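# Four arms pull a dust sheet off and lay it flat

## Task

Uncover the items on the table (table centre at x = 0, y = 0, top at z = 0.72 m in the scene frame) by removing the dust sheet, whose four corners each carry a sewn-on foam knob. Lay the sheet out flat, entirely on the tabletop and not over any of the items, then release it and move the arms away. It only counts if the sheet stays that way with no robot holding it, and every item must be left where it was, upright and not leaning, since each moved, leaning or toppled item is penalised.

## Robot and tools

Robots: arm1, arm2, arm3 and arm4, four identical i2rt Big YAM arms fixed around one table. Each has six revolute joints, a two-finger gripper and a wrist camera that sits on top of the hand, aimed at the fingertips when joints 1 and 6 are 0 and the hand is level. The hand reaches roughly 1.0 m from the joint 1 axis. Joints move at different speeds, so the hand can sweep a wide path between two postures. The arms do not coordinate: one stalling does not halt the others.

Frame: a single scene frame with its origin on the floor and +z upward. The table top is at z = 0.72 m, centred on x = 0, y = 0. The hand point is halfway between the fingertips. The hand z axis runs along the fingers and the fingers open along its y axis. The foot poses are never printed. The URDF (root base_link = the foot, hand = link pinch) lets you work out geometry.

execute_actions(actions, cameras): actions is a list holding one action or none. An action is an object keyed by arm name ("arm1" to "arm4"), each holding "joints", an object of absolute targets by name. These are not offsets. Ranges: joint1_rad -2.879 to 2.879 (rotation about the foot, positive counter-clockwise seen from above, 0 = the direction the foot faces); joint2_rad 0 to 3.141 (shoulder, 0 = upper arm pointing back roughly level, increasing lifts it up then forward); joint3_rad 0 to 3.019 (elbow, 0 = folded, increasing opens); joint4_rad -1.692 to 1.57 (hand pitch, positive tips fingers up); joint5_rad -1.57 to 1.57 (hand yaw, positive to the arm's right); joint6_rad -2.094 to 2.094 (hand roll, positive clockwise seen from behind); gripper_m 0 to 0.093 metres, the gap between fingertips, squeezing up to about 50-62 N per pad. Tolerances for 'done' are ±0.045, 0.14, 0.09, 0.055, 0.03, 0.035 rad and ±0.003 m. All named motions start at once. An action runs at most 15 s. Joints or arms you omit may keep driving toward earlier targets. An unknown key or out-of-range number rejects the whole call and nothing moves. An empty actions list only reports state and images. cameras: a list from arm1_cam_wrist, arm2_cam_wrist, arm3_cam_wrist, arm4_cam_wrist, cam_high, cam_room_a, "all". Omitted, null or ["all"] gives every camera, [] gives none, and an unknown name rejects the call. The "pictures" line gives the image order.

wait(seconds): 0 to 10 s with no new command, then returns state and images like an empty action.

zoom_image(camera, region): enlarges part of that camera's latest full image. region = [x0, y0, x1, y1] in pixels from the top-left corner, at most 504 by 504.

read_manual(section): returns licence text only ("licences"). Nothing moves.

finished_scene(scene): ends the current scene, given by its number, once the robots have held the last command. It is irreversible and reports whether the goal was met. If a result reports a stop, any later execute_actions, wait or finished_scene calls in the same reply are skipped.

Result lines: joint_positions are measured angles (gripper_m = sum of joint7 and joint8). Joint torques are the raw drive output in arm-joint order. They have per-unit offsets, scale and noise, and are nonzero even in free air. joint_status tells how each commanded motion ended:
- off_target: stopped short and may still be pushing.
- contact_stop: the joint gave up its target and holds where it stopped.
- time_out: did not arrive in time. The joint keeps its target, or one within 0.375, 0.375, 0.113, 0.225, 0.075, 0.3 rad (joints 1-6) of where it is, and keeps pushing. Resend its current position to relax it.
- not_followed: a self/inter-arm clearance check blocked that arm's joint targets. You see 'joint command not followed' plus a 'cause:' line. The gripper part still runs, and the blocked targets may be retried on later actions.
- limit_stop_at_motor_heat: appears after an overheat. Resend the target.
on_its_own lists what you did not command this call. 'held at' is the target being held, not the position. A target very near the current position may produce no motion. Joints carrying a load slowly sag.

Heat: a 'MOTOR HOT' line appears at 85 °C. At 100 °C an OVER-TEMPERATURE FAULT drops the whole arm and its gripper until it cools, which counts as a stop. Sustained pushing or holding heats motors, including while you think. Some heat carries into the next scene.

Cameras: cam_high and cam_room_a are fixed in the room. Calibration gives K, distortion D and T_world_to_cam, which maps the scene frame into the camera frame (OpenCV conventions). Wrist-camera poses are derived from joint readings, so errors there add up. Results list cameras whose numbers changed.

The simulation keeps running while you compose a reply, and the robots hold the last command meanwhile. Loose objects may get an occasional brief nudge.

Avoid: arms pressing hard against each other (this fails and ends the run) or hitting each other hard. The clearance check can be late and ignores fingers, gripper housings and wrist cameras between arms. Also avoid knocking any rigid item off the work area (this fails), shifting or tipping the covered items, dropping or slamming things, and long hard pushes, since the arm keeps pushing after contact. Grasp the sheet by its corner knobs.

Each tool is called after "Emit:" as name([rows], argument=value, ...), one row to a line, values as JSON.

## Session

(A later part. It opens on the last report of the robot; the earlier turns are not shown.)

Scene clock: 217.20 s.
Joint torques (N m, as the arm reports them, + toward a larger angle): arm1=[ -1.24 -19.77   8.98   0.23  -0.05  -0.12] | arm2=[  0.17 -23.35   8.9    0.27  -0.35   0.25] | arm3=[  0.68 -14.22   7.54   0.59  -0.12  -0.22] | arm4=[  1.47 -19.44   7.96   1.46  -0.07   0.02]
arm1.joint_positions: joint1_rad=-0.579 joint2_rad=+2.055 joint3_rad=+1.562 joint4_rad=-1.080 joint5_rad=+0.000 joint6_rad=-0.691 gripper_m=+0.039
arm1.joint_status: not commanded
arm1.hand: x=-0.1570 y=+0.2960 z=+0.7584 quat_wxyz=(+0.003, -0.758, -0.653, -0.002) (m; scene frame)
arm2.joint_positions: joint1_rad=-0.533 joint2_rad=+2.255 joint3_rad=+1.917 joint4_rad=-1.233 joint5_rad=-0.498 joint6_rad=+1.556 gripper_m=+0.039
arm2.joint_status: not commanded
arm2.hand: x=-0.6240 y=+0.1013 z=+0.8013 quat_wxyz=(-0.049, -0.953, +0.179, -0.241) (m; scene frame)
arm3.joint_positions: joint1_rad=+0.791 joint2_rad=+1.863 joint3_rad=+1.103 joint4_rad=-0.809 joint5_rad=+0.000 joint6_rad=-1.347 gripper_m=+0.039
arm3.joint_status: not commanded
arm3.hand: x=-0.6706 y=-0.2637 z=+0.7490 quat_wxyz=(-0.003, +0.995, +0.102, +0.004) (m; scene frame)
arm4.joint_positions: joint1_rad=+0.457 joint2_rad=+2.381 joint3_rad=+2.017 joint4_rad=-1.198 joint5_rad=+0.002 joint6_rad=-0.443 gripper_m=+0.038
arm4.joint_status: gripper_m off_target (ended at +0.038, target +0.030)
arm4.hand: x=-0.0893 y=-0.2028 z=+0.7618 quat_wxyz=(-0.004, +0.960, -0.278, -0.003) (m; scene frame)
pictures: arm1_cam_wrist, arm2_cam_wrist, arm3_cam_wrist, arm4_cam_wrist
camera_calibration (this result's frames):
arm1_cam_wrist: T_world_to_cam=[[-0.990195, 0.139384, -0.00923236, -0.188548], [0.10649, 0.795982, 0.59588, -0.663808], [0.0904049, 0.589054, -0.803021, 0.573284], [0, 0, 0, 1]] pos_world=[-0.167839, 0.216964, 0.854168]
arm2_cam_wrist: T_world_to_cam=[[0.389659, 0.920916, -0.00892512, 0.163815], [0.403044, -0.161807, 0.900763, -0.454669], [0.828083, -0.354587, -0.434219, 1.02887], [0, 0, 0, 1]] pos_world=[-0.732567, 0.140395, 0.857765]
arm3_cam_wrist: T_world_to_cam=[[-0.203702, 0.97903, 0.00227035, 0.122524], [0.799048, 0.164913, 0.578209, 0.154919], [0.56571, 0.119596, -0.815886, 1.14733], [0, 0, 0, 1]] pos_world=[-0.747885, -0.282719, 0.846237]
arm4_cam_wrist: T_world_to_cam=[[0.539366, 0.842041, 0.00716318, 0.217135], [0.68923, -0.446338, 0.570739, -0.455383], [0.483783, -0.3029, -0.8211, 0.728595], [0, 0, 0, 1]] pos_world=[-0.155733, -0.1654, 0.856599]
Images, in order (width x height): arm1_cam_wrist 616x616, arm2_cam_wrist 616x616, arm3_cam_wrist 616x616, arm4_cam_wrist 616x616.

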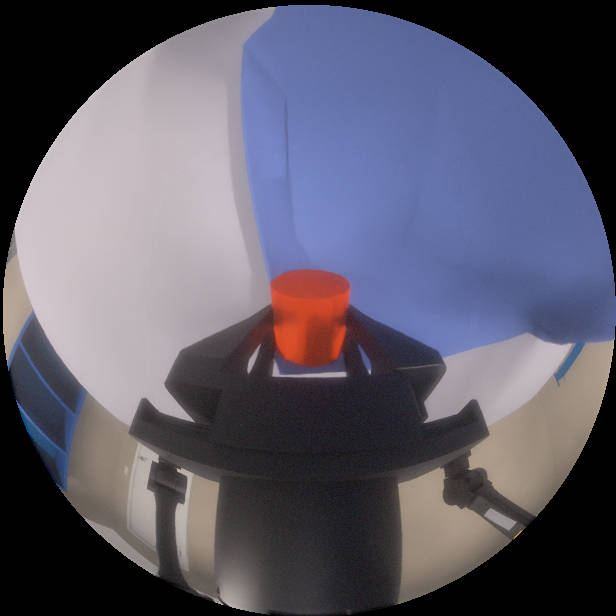

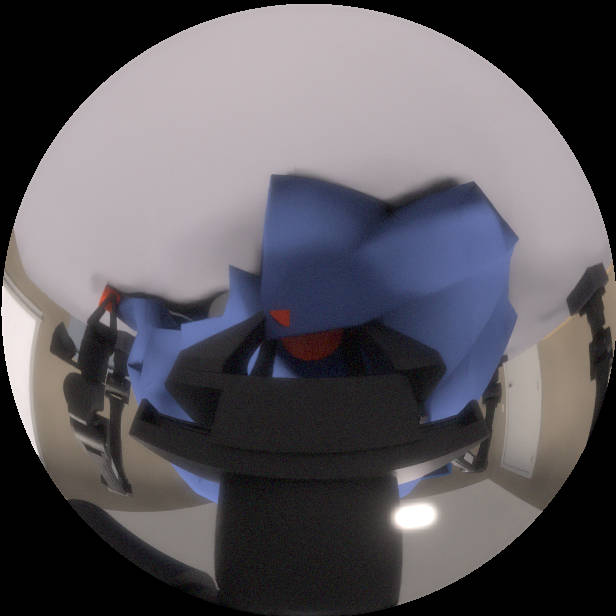

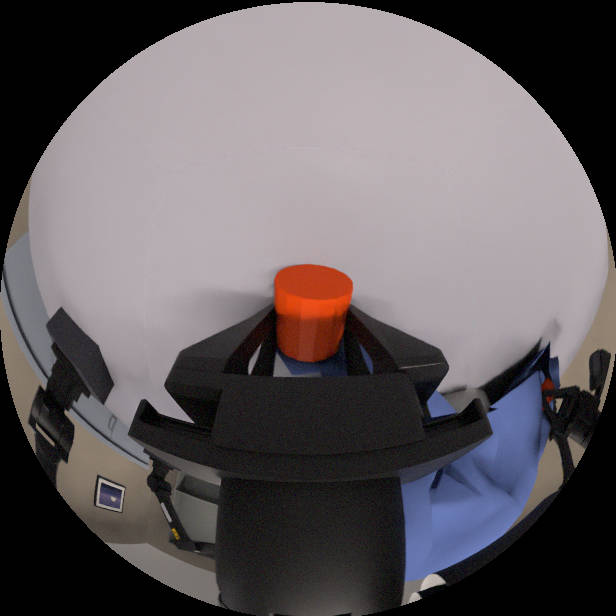

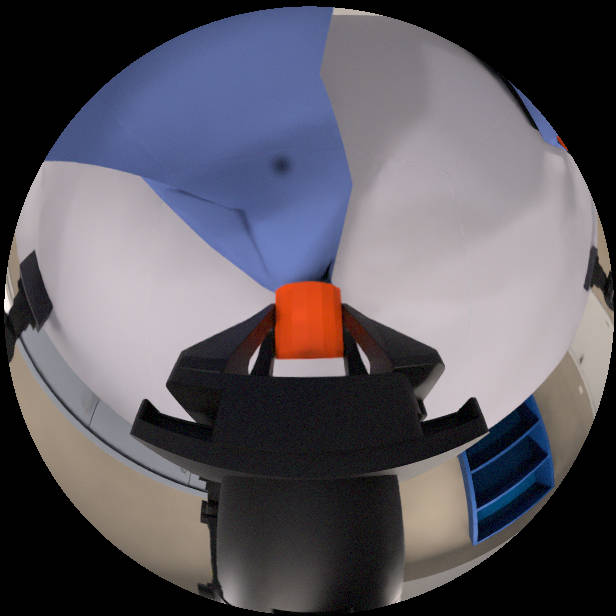

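Emit:
execute_actions([
  {"arm1":{"joints":{"joint2_rad":1.64,"joint3_rad":1.685,"joint4_rad":-1.424}},"arm2":{"joints":{"joint1_rad":-0.66,"joint2_rad":1.68,"joint3_rad":1.68,"joint4_rad":-1.38,"joint5_rad":0}},"arm3":{"joints":{"joint1_rad":0.84,"joint2_rad":1.385,"joint3_rad":1.31,"joint4_rad":-1.306}},"arm4":{"joints":{"joint1_rad":0.471,"joint2_rad":1.94,"joint3_rad":1.98,"joint4_rad":-1.418}}},
])

Scene clock: 245.20 s.
Joint torques (N m, as the arm reports them, + toward a larger angle): arm1=[ -1.12 -14.55  10.49  -0.14  -0.05  -0.09] | arm2=[  0.61 -16.85   9.88  -0.38   0.24   0.24] | arm3=[  0.66 -10.43  12.37   0.19   0.    -0.19] | arm4=[  2.11 -17.02   9.82   0.52  -0.06   0.03]
arm1.joint_positions: joint1_rad=-0.578 joint2_rad=+1.634 joint3_rad=+1.669 joint4_rad=-1.414 joint5_rad=+0.000 joint6_rad=-0.693 gripper_m=+0.039
arm1.joint_status: all done
arm1.hand: x=-0.1178 y=+0.3290 z=+1.0276 quat_wxyz=(+0.001, -0.754, -0.651, +0.095) (m; scene frame)
arm2.joint_positions: joint1_rad=-0.660 joint2_rad=+1.694 joint3_rad=+1.663 joint4_rad=-1.372 joint5_rad=-0.003 joint6_rad=+1.557 gripper_m=+0.039
arm2.joint_status: all done
arm2.hand: x=-0.7194 y=+0.2697 z=+1.0162 quat_wxyz=(-0.082, -0.966, +0.246, +0.021) (m; scene frame)
arm3.joint_positions: joint1_rad=+0.843 joint2_rad=+1.389 joint3_rad=+1.286 joint4_rad=-1.298 joint5_rad=-0.002 joint6_rad=-1.349 gripper_m=+0.039
arm3.joint_status: all done
arm3.hand: x=-0.6804 y=-0.3040 z=+1.0179 quat_wxyz=(-0.082, +0.988, +0.128, -0.027) (m; scene frame)
arm4.joint_positions: joint1_rad=+0.468 joint2_rad=+1.932 joint3_rad=+1.965 joint4_rad=-1.402 joint5_rad=+0.001 joint6_rad=-0.443 gripper_m=+0.038
arm4.joint_status: all done
arm4.hand: x=-0.0672 y=-0.2504 z=+1.0331 quat_wxyz=(-0.066, +0.957, -0.272, -0.075) (m; scene frame)
pictures: arm1_cam_wrist, arm2_cam_wrist, arm3_cam_wrist, arm4_cam_wrist, cam_high, cam_room_a
camera_calibration (this result's frames):
arm1_cam_wrist: T_world_to_cam=[[-0.982751, 0.143493, 0.11666, -0.281694], [0.181788, 0.865389, 0.466963, -0.736166], [-0.0339508, 0.480116, -0.876548, 0.863178], [0, 0, 0, 1]] pos_world=[-0.113703, 0.263066, 1.13324]
arm2_cam_wrist: T_world_to_cam=[[0.49017, 0.852303, -0.18252, 0.314965], [0.754848, -0.310385, 0.577811, 0.0388281], [0.435819, -0.421, -0.7955, 1.36375], [0, 0, 0, 1]] pos_world=[-0.778045, 0.317747, 1.11992]
arm3_cam_wrist: T_world_to_cam=[[-0.250599, 0.953929, 0.164983, -0.0458434], [0.833514, 0.125925, 0.537957, 0.0665166], [0.492397, 0.272327, -0.82667, 1.38465], [0, 0, 0, 1]] pos_world=[-0.748729, -0.341723, 1.11643]
arm4_cam_wrist: T_world_to_cam=[[0.535627, 0.839948, 0.0871298, 0.159898], [0.745763, -0.518907, 0.41782, -0.503113], [0.396159, -0.158817, -0.904342, 1.04252], [0, 0, 0, 1]] pos_world=[-0.123447, -0.229805, 1.13907]
Images, in order (width x height): arm1_cam_wrist 616x616, arm2_cam_wrist 616x616, arm3_cam_wrist 616x616, arm4_cam_wrist 616x616, cam_high 504x504, cam_room_a 504x504.

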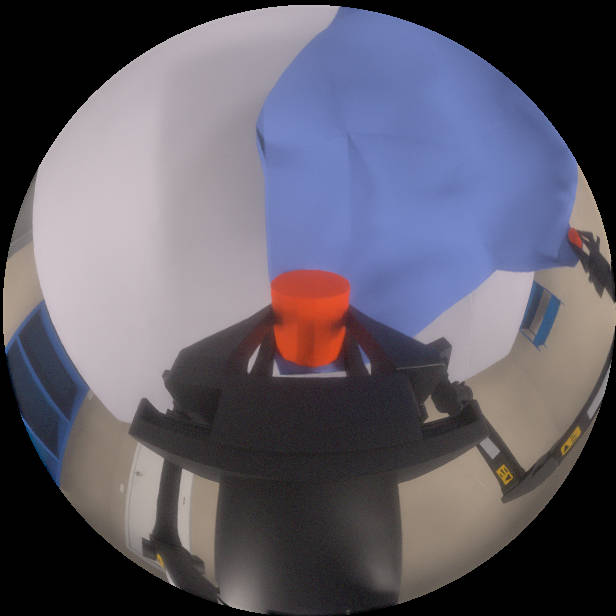

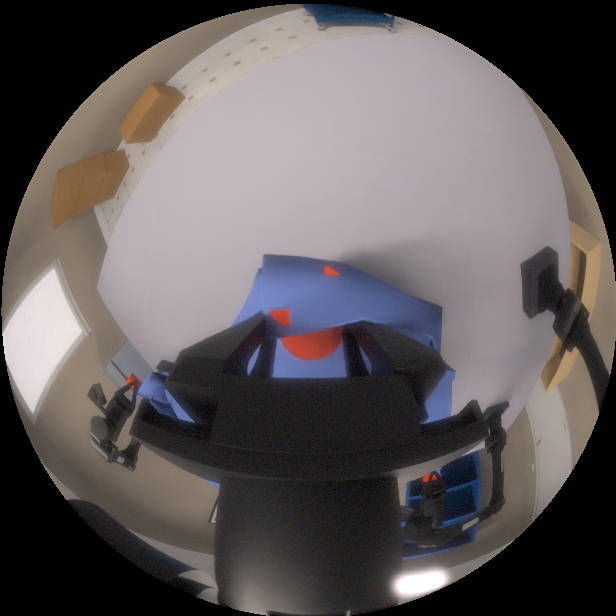

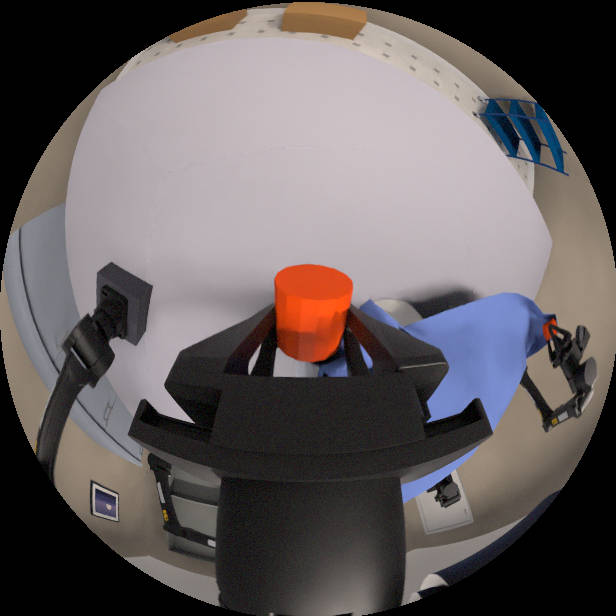

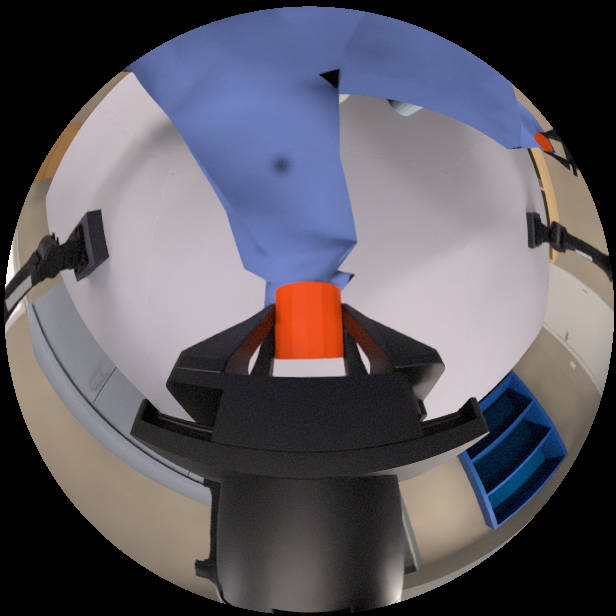

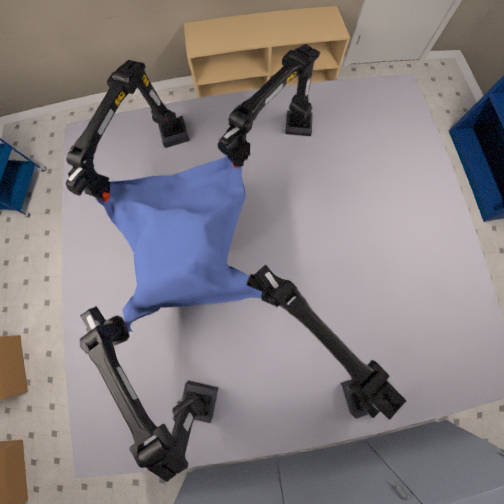

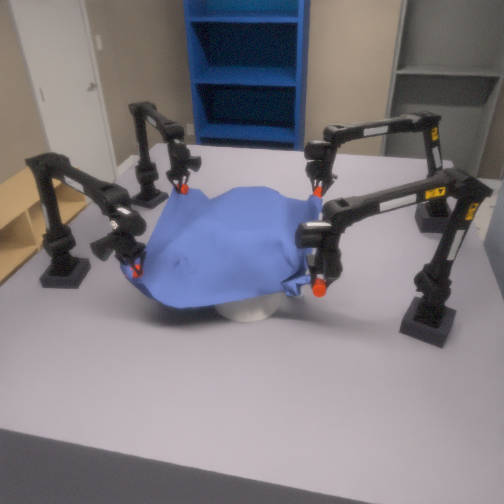

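Emit:
execute_actions([
  {"arm1":{"joints":{"joint1_rad":-0.625,"joint2_rad":1.403,"joint3_rad":1.83,"joint4_rad":-1.52}},"arm2":{"joints":{"joint1_rad":-0.736,"joint2_rad":1.435,"joint3_rad":1.82,"joint4_rad":-1.46}},"arm3":{"joints":{"joint1_rad":0.932,"joint2_rad":1.14,"joint3_rad":1.52,"joint4_rad":-1.46}},"arm4":{"joints":{"joint1_rad":0.5,"joint2_rad":1.64,"joint3_rad":1.955,"joint4_rad":-1.42}}},
], cameras=["cam_high","cam_room_a","arm4_cam_wrist","arm1_cam_wrist"])

Scene clock: 261.07 s.
Joint torques (N m, as the arm reports them, + toward a larger angle): arm1=[ -1.99 -12.33  10.85   0.43  -0.1   -0.07] | arm2=[  0.89 -13.44   9.71   0.14   0.14   0.18] | arm3=[ 0.51 -7.45 11.91  0.81 -0.07 -0.15] | arm4=[  1.16 -12.84  10.01   1.07  -0.04   0.05]
arm1.joint_positions: joint1_rad=-0.628 joint2_rad=+1.403 joint3_rad=+1.812 joint4_rad=-1.513 joint5_rad=+0.002 joint6_rad=-0.693 gripper_m=+0.039
arm1.joint_status: all done
arm1.hand: x=-0.0919 y=+0.3834 z=+1.1990 quat_wxyz=(+0.005, -0.752, -0.618, +0.231) (m; scene frame)
arm2.joint_positions: joint1_rad=-0.743 joint2_rad=+1.450 joint3_rad=+1.804 joint4_rad=-1.452 joint5_rad=-0.001 joint6_rad=+1.557 gripper_m=+0.039
arm2.joint_status: all done
arm2.hand: x=-0.7338 y=+0.3312 z=+1.2002 quat_wxyz=(-0.224, -0.931, +0.279, +0.070) (m; scene frame)
arm3.joint_positions: joint1_rad=+0.938 joint2_rad=+1.152 joint3_rad=+1.502 joint4_rad=-1.454 joint5_rad=+0.000 joint6_rad=-1.349 gripper_m=+0.039
arm3.joint_status: all done
arm3.hand: x=-0.6945 y=-0.3615 z=+1.1993 quat_wxyz=(-0.215, +0.957, +0.172, -0.086) (m; scene frame)
arm4.joint_positions: joint1_rad=+0.503 joint2_rad=+1.631 joint3_rad=+1.939 joint4_rad=-1.406 joint5_rad=+0.000 joint6_rad=-0.443 gripper_m=+0.038
arm4.joint_status: all done
arm4.hand: x=-0.0509 y=-0.3140 z=+1.2025 quat_wxyz=(-0.151, +0.940, -0.249, -0.179) (m; scene frame)
pictures: arm1_cam_wrist, arm4_cam_wrist, cam_high, cam_room_a
camera_calibration (this result's frames):
arm1_cam_wrist: T_world_to_cam=[[-0.931256, 0.225536, 0.286175, -0.513997], [0.301188, 0.91849, 0.256245, -0.624763], [-0.205057, 0.324822, -0.923278, 1.08807], [0, 0, 0, 1]] pos_world=[-0.0673753, 0.336333, 1.31178]
arm4_cam_wrist: T_world_to_cam=[[0.527326, 0.826955, 0.195124, 0.0554927], [0.810508, -0.558492, 0.176531, -0.338029], [0.254958, 0.0650603, -0.964761, 1.31485], [0, 0, 0, 1]] pos_world=[-0.0905206, -0.320221, 1.31736]
Images, in order (width x height): arm1_cam_wrist 616x616, arm4_cam_wrist 616x616, cam_high 504x504, cam_room_a 504x504.

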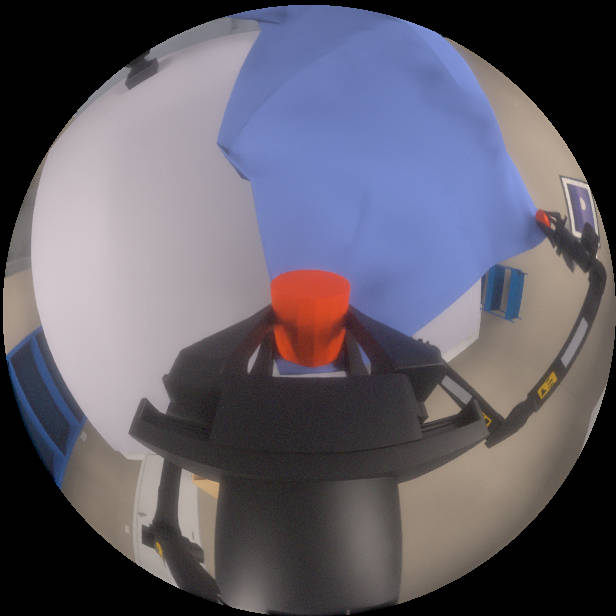

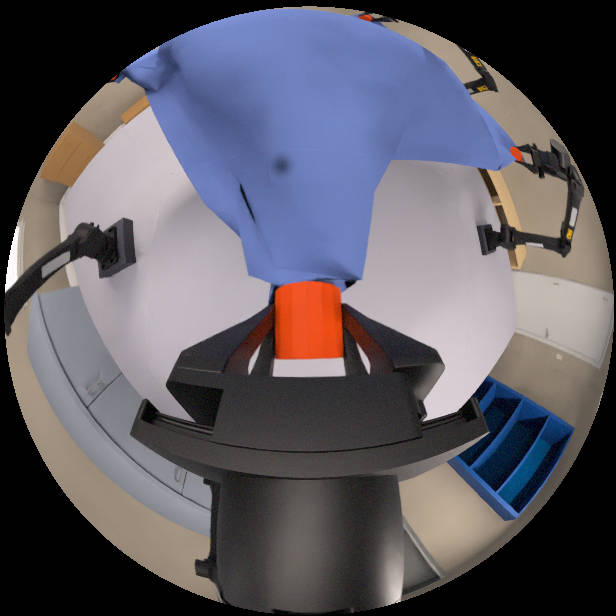

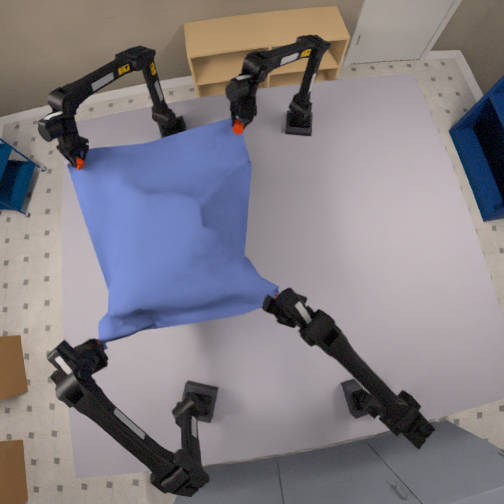

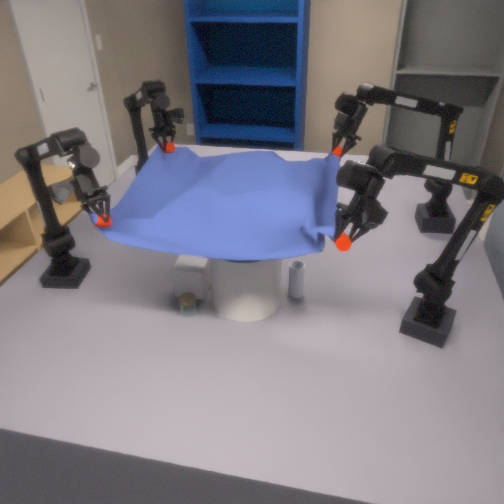

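Emit:
execute_actions([
  {"arm1":{"joints":{"joint1_rad":-0.53,"joint2_rad":1.348,"joint3_rad":1.985,"joint4_rad":-1.625}},"arm2":{"joints":{"joint1_rad":-0.69,"joint2_rad":1.305,"joint3_rad":1.89,"joint4_rad":-1.56}},"arm3":{"joints":{"joint1_rad":0.945,"joint2_rad":1.09,"joint3_rad":1.68,"joint4_rad":-1.57}},"arm4":{"joints":{"joint1_rad":0.555,"joint2_rad":1.445,"joint3_rad":1.92,"joint4_rad":-1.48}}},
], cameras=["cam_high","cam_room_a","arm4_cam_wrist","arm1_cam_wrist"])

Scene clock: 318.50 s.
Joint torques (N m, as the arm reports them, + toward a larger angle): arm1=[-1.33 -7.47 11.81  0.6  -0.2  -0.07] | arm2=[ 0.26 -8.76 10.24  0.42  0.21  0.15] | arm3=[ 1.23 -4.35 13.29  1.15 -0.05 -0.13] | arm4=[ 1.69 -8.89  9.17  1.31 -0.05  0.04]
arm1.joint_positions: joint1_rad=-0.528 joint2_rad=+1.337 joint3_rad=+1.943 joint4_rad=-1.617 joint5_rad=+0.005 joint6_rad=-0.693 gripper_m=+0.039
arm1.joint_status: all done
arm1.hand: x=-0.0300 y=+0.3771 z=+1.2748 quat_wxyz=(-0.007, -0.712, -0.646, +0.275) (m; scene frame)
arm2.joint_positions: joint1_rad=-0.684 joint2_rad=+1.308 joint3_rad=+1.861 joint4_rad=-1.554 joint5_rad=-0.003 joint6_rad=+1.559 gripper_m=+0.039
arm2.joint_status: all done
arm2.hand: x=-0.6735 y=+0.3726 z=+1.2795 quat_wxyz=(-0.271, -0.927, +0.249, +0.075) (m; scene frame)
arm3.joint_positions: joint1_rad=+0.938 joint2_rad=+1.083 joint3_rad=+1.638 joint4_rad=-1.566 joint5_rad=-0.001 joint6_rad=-1.350 gripper_m=+0.039
arm3.joint_status: all done
arm3.hand: x=-0.6735 y=-0.3954 z=+1.2733 quat_wxyz=(-0.256, +0.946, +0.170, -0.104) (m; scene frame)
arm4.joint_positions: joint1_rad=+0.560 joint2_rad=+1.433 joint3_rad=+1.908 joint4_rad=-1.466 joint5_rad=+0.001 joint6_rad=-0.443 gripper_m=+0.038
arm4.joint_status: all done
arm4.hand: x=-0.0301 y=-0.3940 z=+1.2847 quat_wxyz=(-0.178, +0.933, -0.219, -0.223) (m; scene frame)
pictures: arm1_cam_wrist, arm4_cam_wrist, cam_high, cam_room_a
camera_calibration (this result's frames):
arm1_cam_wrist: T_world_to_cam=[[-0.928086, 0.152665, 0.339632, -0.51717], [0.224279, 0.957269, 0.182577, -0.580019], [-0.297246, 0.24562, -0.922668, 1.19911], [0, 0, 0, 1]] pos_world=[0.006539, 0.339662, 1.38793]
arm4_cam_wrist: T_world_to_cam=[[0.494048, 0.837313, 0.234145, 0.0476029], [0.848924, -0.522722, 0.0780401, -0.272276], [0.187737, 0.160215, -0.969064, 1.4351], [0, 0, 0, 1]] pos_world=[-0.0617975, -0.412108, 1.40081]
Images, in order (width x height): arm1_cam_wrist 616x616, arm4_cam_wrist 616x616, cam_high 504x504, cam_room_a 504x504.

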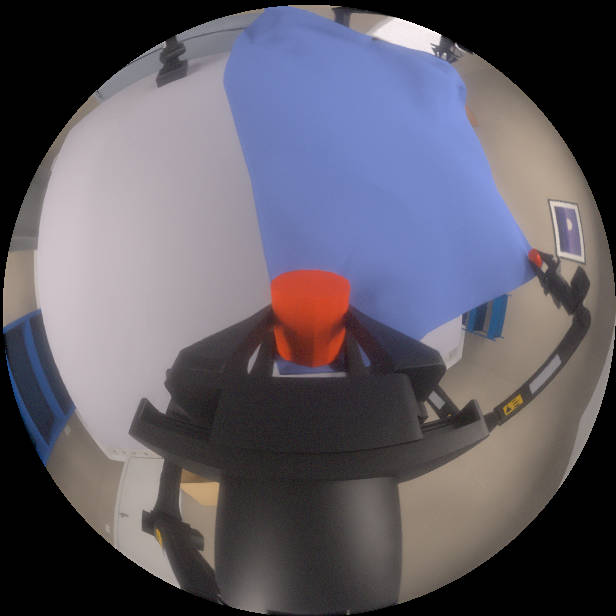

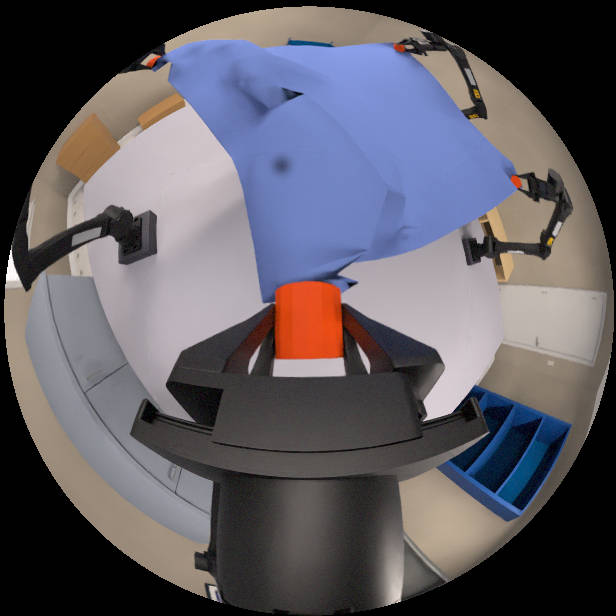

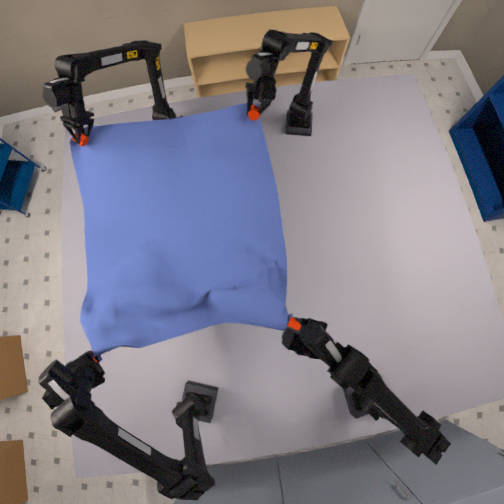

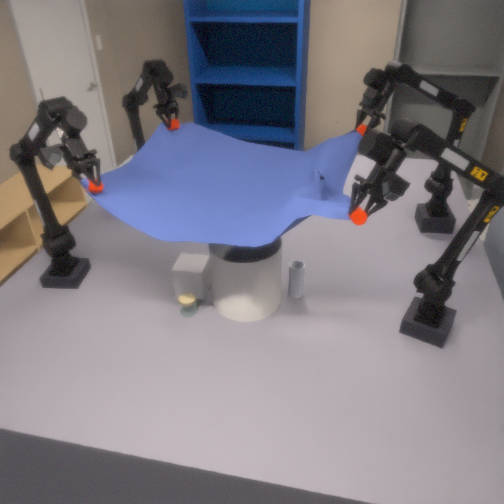

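Emit:
execute_actions([
  {"arm1":{"joints":{"joint1_rad":0.02,"joint2_rad":1.057,"joint3_rad":1.76,"joint4_rad":-1.69}},"arm2":{"joints":{"joint1_rad":-0.134,"joint2_rad":1.15,"joint3_rad":1.76,"joint4_rad":-1.585}},"arm3":{"joints":{"joint1_rad":0.248,"joint2_rad":0.971,"joint3_rad":1.61,"joint4_rad":-1.62,"joint6_rad":-1.8}},"arm4":{"joints":{"joint1_rad":0.079,"joint2_rad":1.19,"joint3_rad":1.69,"joint4_rad":-1.5,"joint6_rad":-0.85}}},
], cameras=["cam_room_a"])

Emit:
execute_actions([
  {"arm1":{"joints":{"joint1_rad":0.742,"joint2_rad":1.116,"joint3_rad":1.81,"joint4_rad":-1.664}},"arm2":{"joints":{"joint1_rad":0.419,"joint2_rad":1.32,"joint3_rad":1.91,"joint4_rad":-1.552}},"arm3":{"joints":{"joint1_rad":-0.363,"joint2_rad":1.205,"joint3_rad":1.775,"joint4_rad":-1.533,"joint6_rad":-2.05}},"arm4":{"joints":{"joint1_rad":-0.49,"joint2_rad":1.242,"joint3_rad":1.75,"joint4_rad":-1.48,"joint6_rad":-1.4}}},
], cameras=["cam_high","cam_room_a"])

Scene clock: 335.90 s.
Joint torques (N m, as the arm reports them, + toward a larger angle): arm1=[-1.08 -3.95  7.6   0.77 -0.01 -0.02] | arm2=[ 0.82 -6.24  8.81  0.39  0.26  0.13] | arm3=[ 0.76 -3.07  9.66  0.95 -0.13 -0.15] | arm4=[ 1.74 -4.78  8.07  1.08 -0.06  0.05]
arm1.joint_positions: joint1_rad=+0.012 joint2_rad=+1.054 joint3_rad=+1.767 joint4_rad=-1.678 joint5_rad=+0.000 joint6_rad=-0.693 gripper_m=+0.039
arm1.joint_status: all done
joint sent to its limit — the command would take arm1.joint4_rad past its lower limit, so that joint was sent only as far as its limit.
arm1.hand: x=+0.2065 y=+0.3763 z=+1.2915 quat_wxyz=(-0.090, -0.510, -0.808, +0.282) (m; scene frame)
arm2.joint_positions: joint1_rad=-0.133 joint2_rad=+1.149 joint3_rad=+1.748 joint4_rad=-1.579 joint5_rad=-0.004 joint6_rad=+1.561 gripper_m=+0.039
arm2.joint_status: all done
arm2.hand: x=-0.4395 y=+0.3753 z=+1.2864 quat_wxyz=(-0.291, -0.957, -0.012, -0.002) (m; scene frame)
arm3.joint_positions: joint1_rad=+0.252 joint2_rad=+0.971 joint3_rad=+1.605 joint4_rad=-1.613 joint5_rad=+0.002 joint6_rad=-1.787 gripper_m=+0.039
arm3.joint_status: all done
arm3.hand: x=-0.4434 y=-0.3902 z=+1.2891 quat_wxyz=(-0.290, +0.954, +0.051, +0.052) (m; scene frame)
arm4.joint_positions: joint1_rad=+0.080 joint2_rad=+1.182 joint3_rad=+1.693 joint4_rad=-1.484 joint5_rad=+0.000 joint6_rad=-0.842 gripper_m=+0.038
arm4.joint_status: all done
arm4.hand: x=+0.2097 y=-0.3909 z=+1.2909 quat_wxyz=(-0.264, +0.921, -0.256, -0.130) (m; scene frame)
pictures: cam_room_a
Images, in order (width x height): cam_room_a 504x504.

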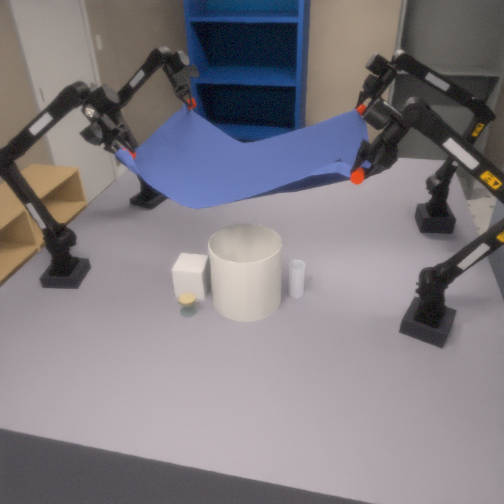

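Scene clock: 337.47 s.
Joint torques (N m, as the arm reports them, + toward a larger angle): arm1=[-1.15 -6.49 11.87  1.25 -0.24 -0.04] | arm2=[ -0.13 -10.74  11.68   0.84   0.14   0.15] | arm3=[ 0.9  -7.1  13.59  1.5  -0.09 -0.18] | arm4=[ 1.51 -7.3  12.68  1.7  -0.03  0.07]
arm1.joint_positions: joint1_rad=+0.732 joint2_rad=+1.125 joint3_rad=+1.767 joint4_rad=-1.678 joint5_rad=+0.004 joint6_rad=-0.693 gripper_m=+0.039
arm1.joint_status: all done
arm1.hand: x=+0.4450 y=+0.3757 z=+1.2687 quat_wxyz=(-0.162, -0.196, -0.945, +0.205) (m; scene frame)
arm2.joint_positions: joint1_rad=+0.428 joint2_rad=+1.334 joint3_rad=+1.862 joint4_rad=-1.561 joint5_rad=-0.002 joint6_rad=+1.561 gripper_m=+0.039
arm2.joint_status: all done
arm2.hand: x=-0.1978 y=+0.3746 z=+1.2670 quat_wxyz=(-0.255, -0.923, -0.278, -0.074) (m; scene frame)
arm3.joint_positions: joint1_rad=-0.364 joint2_rad=+1.211 joint3_rad=+1.729 joint4_rad=-1.540 joint5_rad=+0.000 joint6_rad=-2.037 gripper_m=+0.039
arm3.joint_status: all done
arm3.hand: x=-0.2039 y=-0.3897 z=+1.2750 quat_wxyz=(-0.227, +0.953, -0.125, +0.155) (m; scene frame)
arm4.joint_positions: joint1_rad=-0.490 joint2_rad=+1.247 joint3_rad=+1.693 joint4_rad=-1.484 joint5_rad=-0.001 joint6_rad=-1.392 gripper_m=+0.038
arm4.joint_status: all done
arm4.hand: x=+0.4488 y=-0.3932 z=+1.2648 quat_wxyz=(-0.262, +0.927, -0.268, +0.026) (m; scene frame)
pictures: cam_high, cam_room_a
Images, in order (width x height): cam_high 504x504, cam_room_a 504x504.

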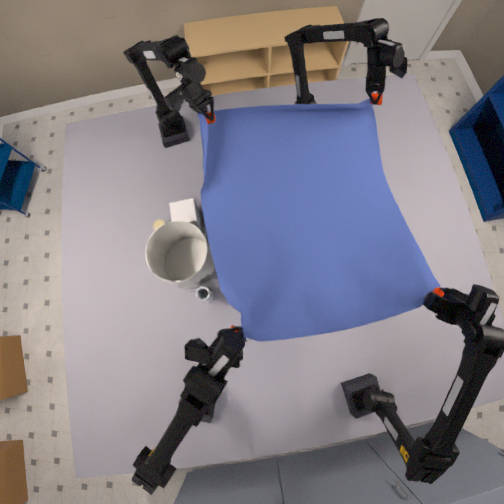

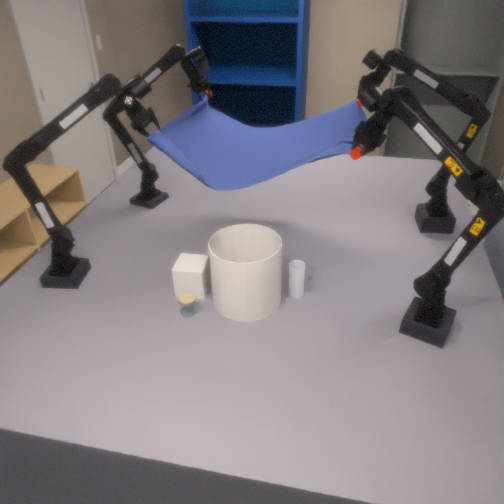

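Emit:
execute_actions([
  {"arm1":{"joints":{"joint1_rad":1.185,"joint2_rad":1.43,"joint3_rad":1.25,"joint4_rad":-1.2}},"arm2":{"joints":{"joint1_rad":0.75,"joint2_rad":1.725,"joint3_rad":1.555,"joint4_rad":-1.2}},"arm3":{"joints":{"joint1_rad":-0.703,"joint2_rad":1.67,"joint3_rad":1.445,"joint4_rad":-1.152}},"arm4":{"joints":{"joint1_rad":-0.904,"joint2_rad":1.595,"joint3_rad":1.3,"joint4_rad":-1.082,"joint6_rad":-1.7}}},
])

Scene clock: 357.53 s.
Joint torques (N m, as the arm reports them, + toward a larger angle): arm1=[  0.34 -11.18  10.04   0.75  -0.69  -0.03] | arm2=[  0.21 -15.81  10.83  -0.13   0.13   0.18] | arm3=[  0.68 -13.03  12.49   0.44   0.1   -0.13] | arm4=[  0.89 -13.24   9.71   1.2    0.18  -0.02]
arm1.joint_positions: joint1_rad=+1.175 joint2_rad=+1.427 joint3_rad=+1.240 joint4_rad=-1.213 joint5_rad=+0.019 joint6_rad=-0.693 gripper_m=+0.039
arm1.joint_status: all done
arm1.hand: x=+0.6413 y=+0.4119 z=+0.9519 quat_wxyz=(-0.059, +0.017, -0.996, +0.058) (m; scene frame)
arm2.joint_positions: joint1_rad=+0.755 joint2_rad=+1.720 joint3_rad=+1.526 joint4_rad=-1.195 joint5_rad=-0.001 joint6_rad=+1.561 gripper_m=+0.039
arm2.joint_status: all done
arm2.hand: x=-0.0030 y=+0.4063 z=+0.9499 quat_wxyz=(-0.081, -0.894, -0.438, -0.039) (m; scene frame)
arm3.joint_positions: joint1_rad=-0.701 joint2_rad=+1.663 joint3_rad=+1.417 joint4_rad=-1.151 joint5_rad=-0.005 joint6_rad=-2.043 gripper_m=+0.039
arm3.joint_status: all done
arm3.hand: x=-0.0065 y=-0.4345 z=+0.9540 quat_wxyz=(-0.067, +0.953, -0.290, +0.061) (m; scene frame)
arm4.joint_positions: joint1_rad=-0.895 joint2_rad=+1.613 joint3_rad=+1.277 joint4_rad=-1.090 joint5_rad=-0.007 joint6_rad=-1.686 gripper_m=+0.038
arm4.joint_status: all done
arm4.hand: x=+0.6408 y=-0.4428 z=+0.9374 quat_wxyz=(-0.066, +0.941, -0.329, +0.028) (m; scene frame)
pictures: arm1_cam_wrist, arm2_cam_wrist, arm3_cam_wrist, arm4_cam_wrist, cam_high, cam_room_a
camera_calibration (this result's frames):
arm1_cam_wrist: T_world_to_cam=[[0.036707, -0.993382, 0.108833, 0.283172], [-0.871693, 0.0214273, 0.489584, 0.0911384], [-0.488676, -0.11284, -0.865138, 1.30784], [0, 0, 0, 1]] pos_world=[0.708162, 0.426923, 1.05603]
arm2_cam_wrist: T_world_to_cam=[[-0.761485, 0.61888, -0.192687, -0.0639541], [0.42293, 0.699671, 0.575839, -0.83075], [0.491193, 0.357, -0.794532, 0.739451], [0, 0, 0, 1]] pos_world=[-0.0605639, 0.356848, 1.05357]
arm3_cam_wrist: T_world_to_cam=[[0.544314, 0.823385, 0.160495, 0.210818], [0.588741, -0.511241, 0.626112, -0.806962], [0.597584, -0.246312, -0.763036, 0.750133], [0, 0, 0, 1]] pos_world=[-0.0879263, -0.40137, 1.04379]
arm4_cam_wrist: T_world_to_cam=[[0.620556, 0.770575, 0.145342, -0.189013], [0.578643, -0.575072, 0.578329, -1.15918], [0.529228, -0.274784, -0.802753, 0.413031], [0, 0, 0, 1]] pos_world=[0.569459, -0.407471, 1.02942]
Images, in order (width x height): arm1_cam_wrist 616x616, arm2_cam_wrist 616x616, arm3_cam_wrist 616x616, arm4_cam_wrist 616x616, cam_high 504x504, cam_room_a 504x504.

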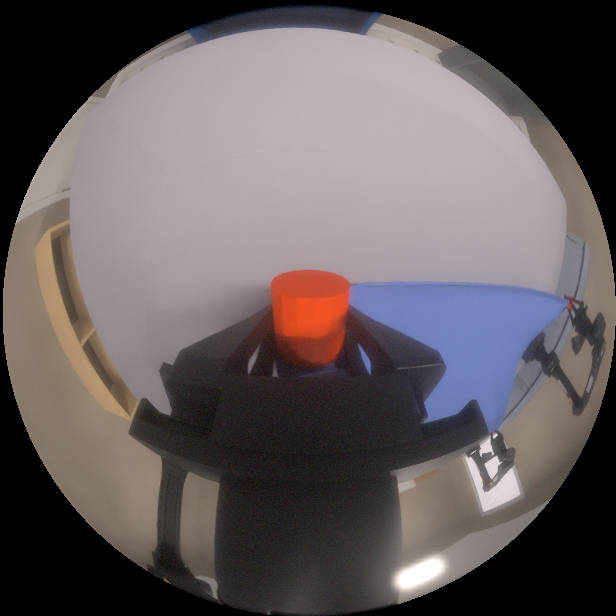

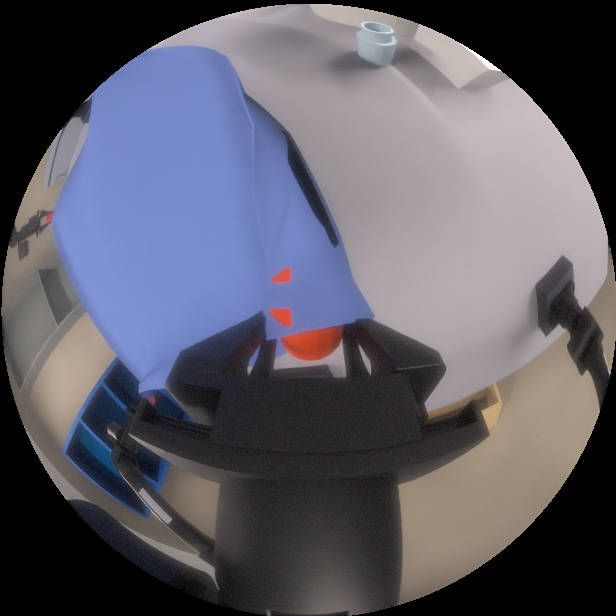

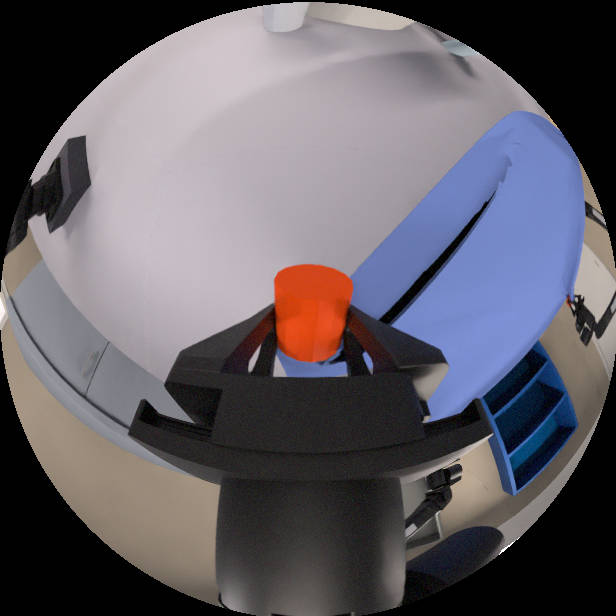

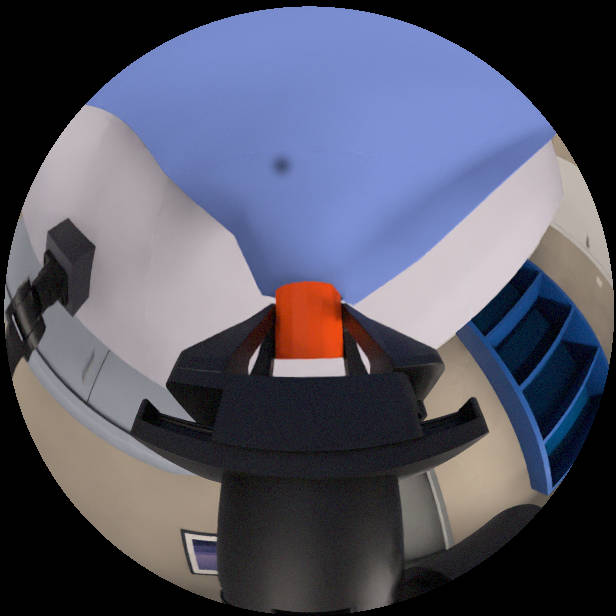

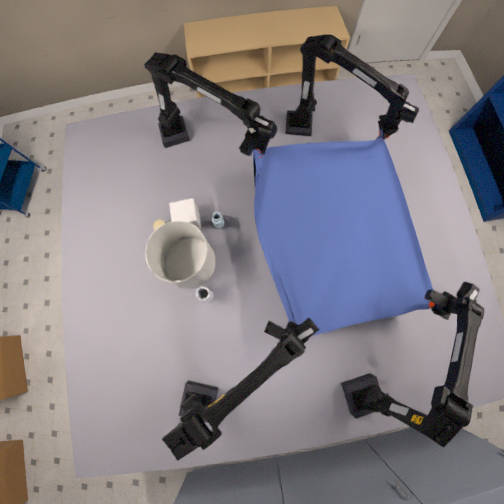

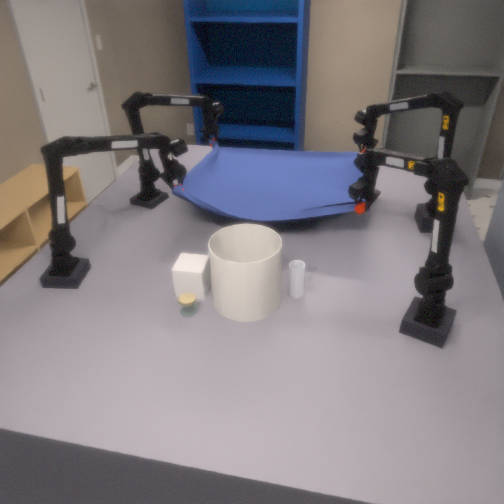

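Emit:
execute_actions([
  {"arm1":{"joints":{"joint6_rad":1.0}},"arm2":{"joints":{"joint6_rad":2.09}},"arm3":{"joints":{"joint6_rad":-2.09}}},
])

Scene clock: 370.87 s.
Joint torques (N m, as the arm reports them, + toward a larger angle): arm1=[ -0.24 -11.14   9.91   0.47  -0.51   0.16] | arm2=[  0.67 -15.36  10.83  -0.16   0.07   0.32] | arm3=[  0.73 -12.73  12.53   0.44   0.2   -0.11] | arm4=[  1.18 -13.62   9.78   1.27   0.16  -0.02]
arm1.joint_positions: joint1_rad=+1.175 joint2_rad=+1.427 joint3_rad=+1.240 joint4_rad=-1.208 joint5_rad=+0.019 joint6_rad=+0.990 gripper_m=+0.039
arm1.joint_status: all done
arm1.hand: x=+0.6425 y=+0.4111 z=+0.9522 quat_wxyz=(-0.086, -0.732, -0.676, -0.006) (m; scene frame)
arm2.joint_positions: joint1_rad=+0.755 joint2_rad=+1.720 joint3_rad=+1.526 joint4_rad=-1.195 joint5_rad=+0.000 joint6_rad=+2.069 gripper_m=+0.039
arm2.joint_status: all done
arm2.hand: x=-0.0031 y=+0.4062 z=+0.9499 quat_wxyz=(-0.069, -0.976, -0.200, -0.057) (m; scene frame)
arm3.joint_positions: joint1_rad=-0.700 joint2_rad=+1.663 joint3_rad=+1.417 joint4_rad=-1.151 joint5_rad=-0.007 joint6_rad=-2.086 gripper_m=+0.039
arm3.joint_status: all done
arm3.hand: x=-0.0069 y=-0.4336 z=+0.9540 quat_wxyz=(-0.067, +0.959, -0.269, +0.062) (m; scene frame)
arm4.joint_positions: joint1_rad=-0.895 joint2_rad=+1.613 joint3_rad=+1.277 joint4_rad=-1.090 joint5_rad=-0.007 joint6_rad=-1.686 gripper_m=+0.038
arm4.joint_status: not commanded
arm4.hand: x=+0.6408 y=-0.4428 z=+0.9374 quat_wxyz=(-0.066, +0.941, -0.329, +0.028) (m; scene frame)
pictures: arm1_cam_wrist, arm2_cam_wrist, arm3_cam_wrist, arm4_cam_wrist, cam_high, cam_room_a
camera_calibration (this result's frames):
arm1_cam_wrist: T_world_to_cam=[[-0.987914, 0.0601513, -0.142853, 0.747174], [-0.0184424, 0.869467, 0.493647, -0.808611], [0.1539, 0.490316, -0.857849, 0.640811], [0, 0, 0, 1]] pos_world=[0.624611, 0.343917, 1.05562]
arm2_cam_wrist: T_world_to_cam=[[-0.358297, 0.918088, -0.16952, -0.206237], [0.663271, 0.378102, 0.645841, -0.765774], [0.657035, 0.118965, -0.744414, 0.789123], [0, 0, 0, 1]] pos_world=[-0.0844597, 0.385007, 1.04704]
arm3_cam_wrist: T_world_to_cam=[[0.507716, 0.846818, 0.158505, 0.222083], [0.608176, -0.482605, 0.63025, -0.797658], [0.610202, -0.223589, -0.76004, 0.757702], [0, 0, 0, 1]] pos_world=[-0.0899903, -0.403603, 1.04341]
arm4_cam_wrist: T_world_to_cam=[[0.620556, 0.770575, 0.145342, -0.189013], [0.578643, -0.575072, 0.578329, -1.15918], [0.529228, -0.274784, -0.802753, 0.413031], [0, 0, 0, 1]] pos_world=[0.569459, -0.407471, 1.02942]
Images, in order (width x height): arm1_cam_wrist 616x616, arm2_cam_wrist 616x616, arm3_cam_wrist 616x616, arm4_cam_wrist 616x616, cam_high 504x504, cam_room_a 504x504.

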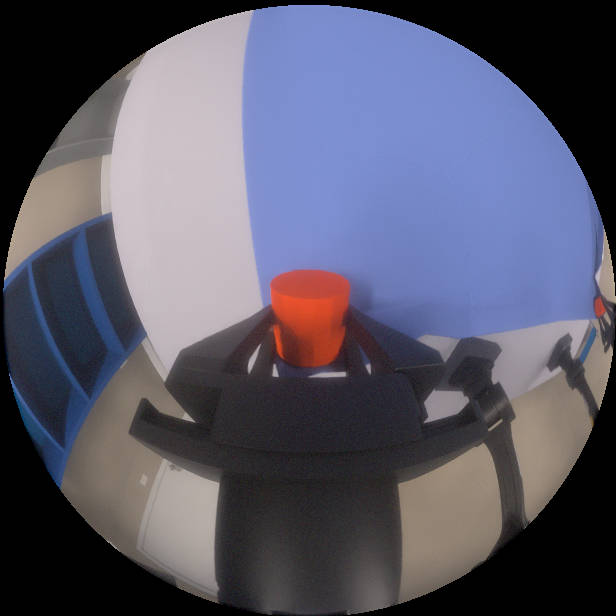

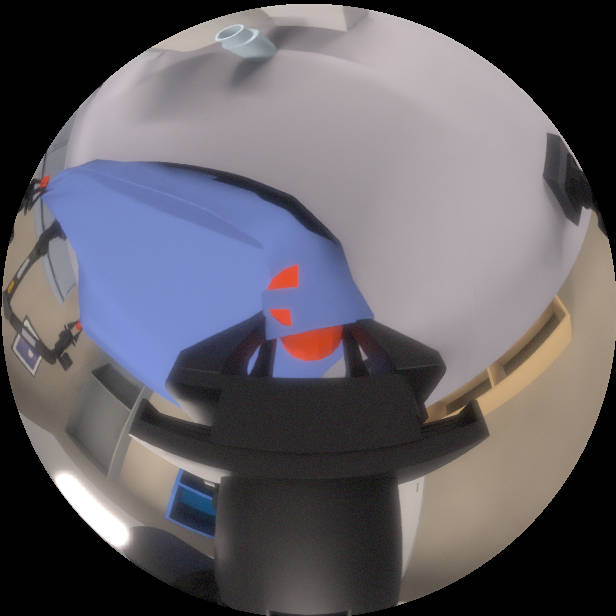

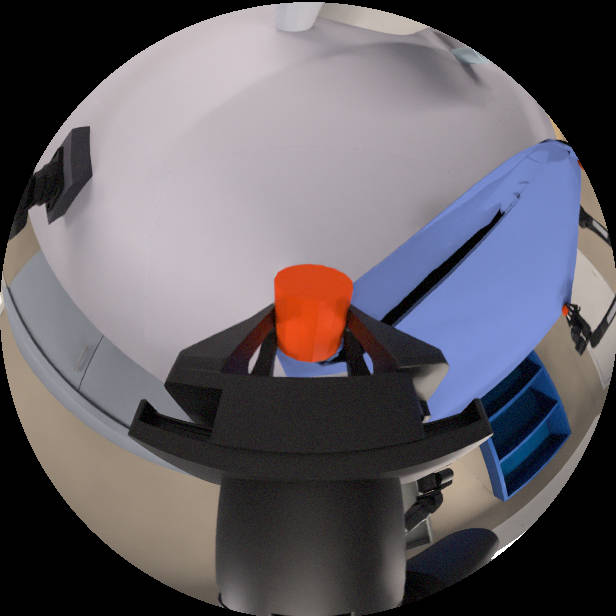

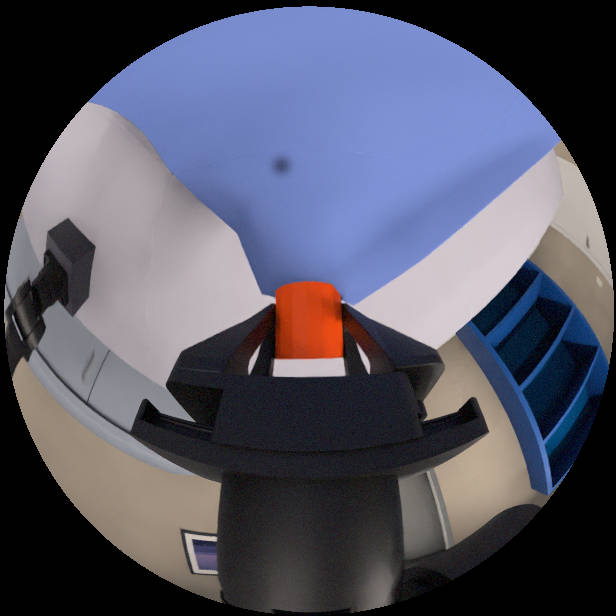

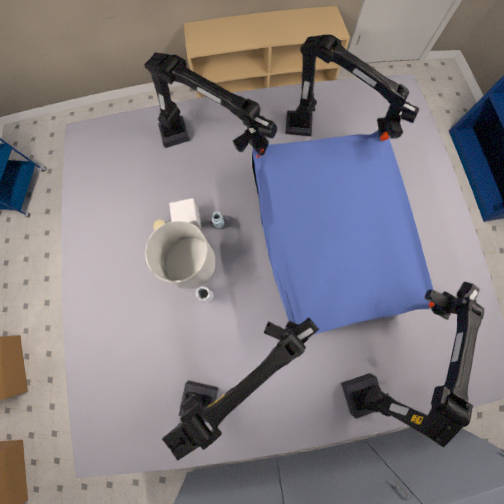

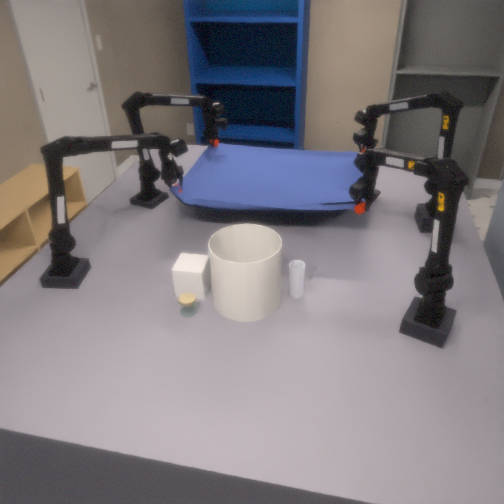

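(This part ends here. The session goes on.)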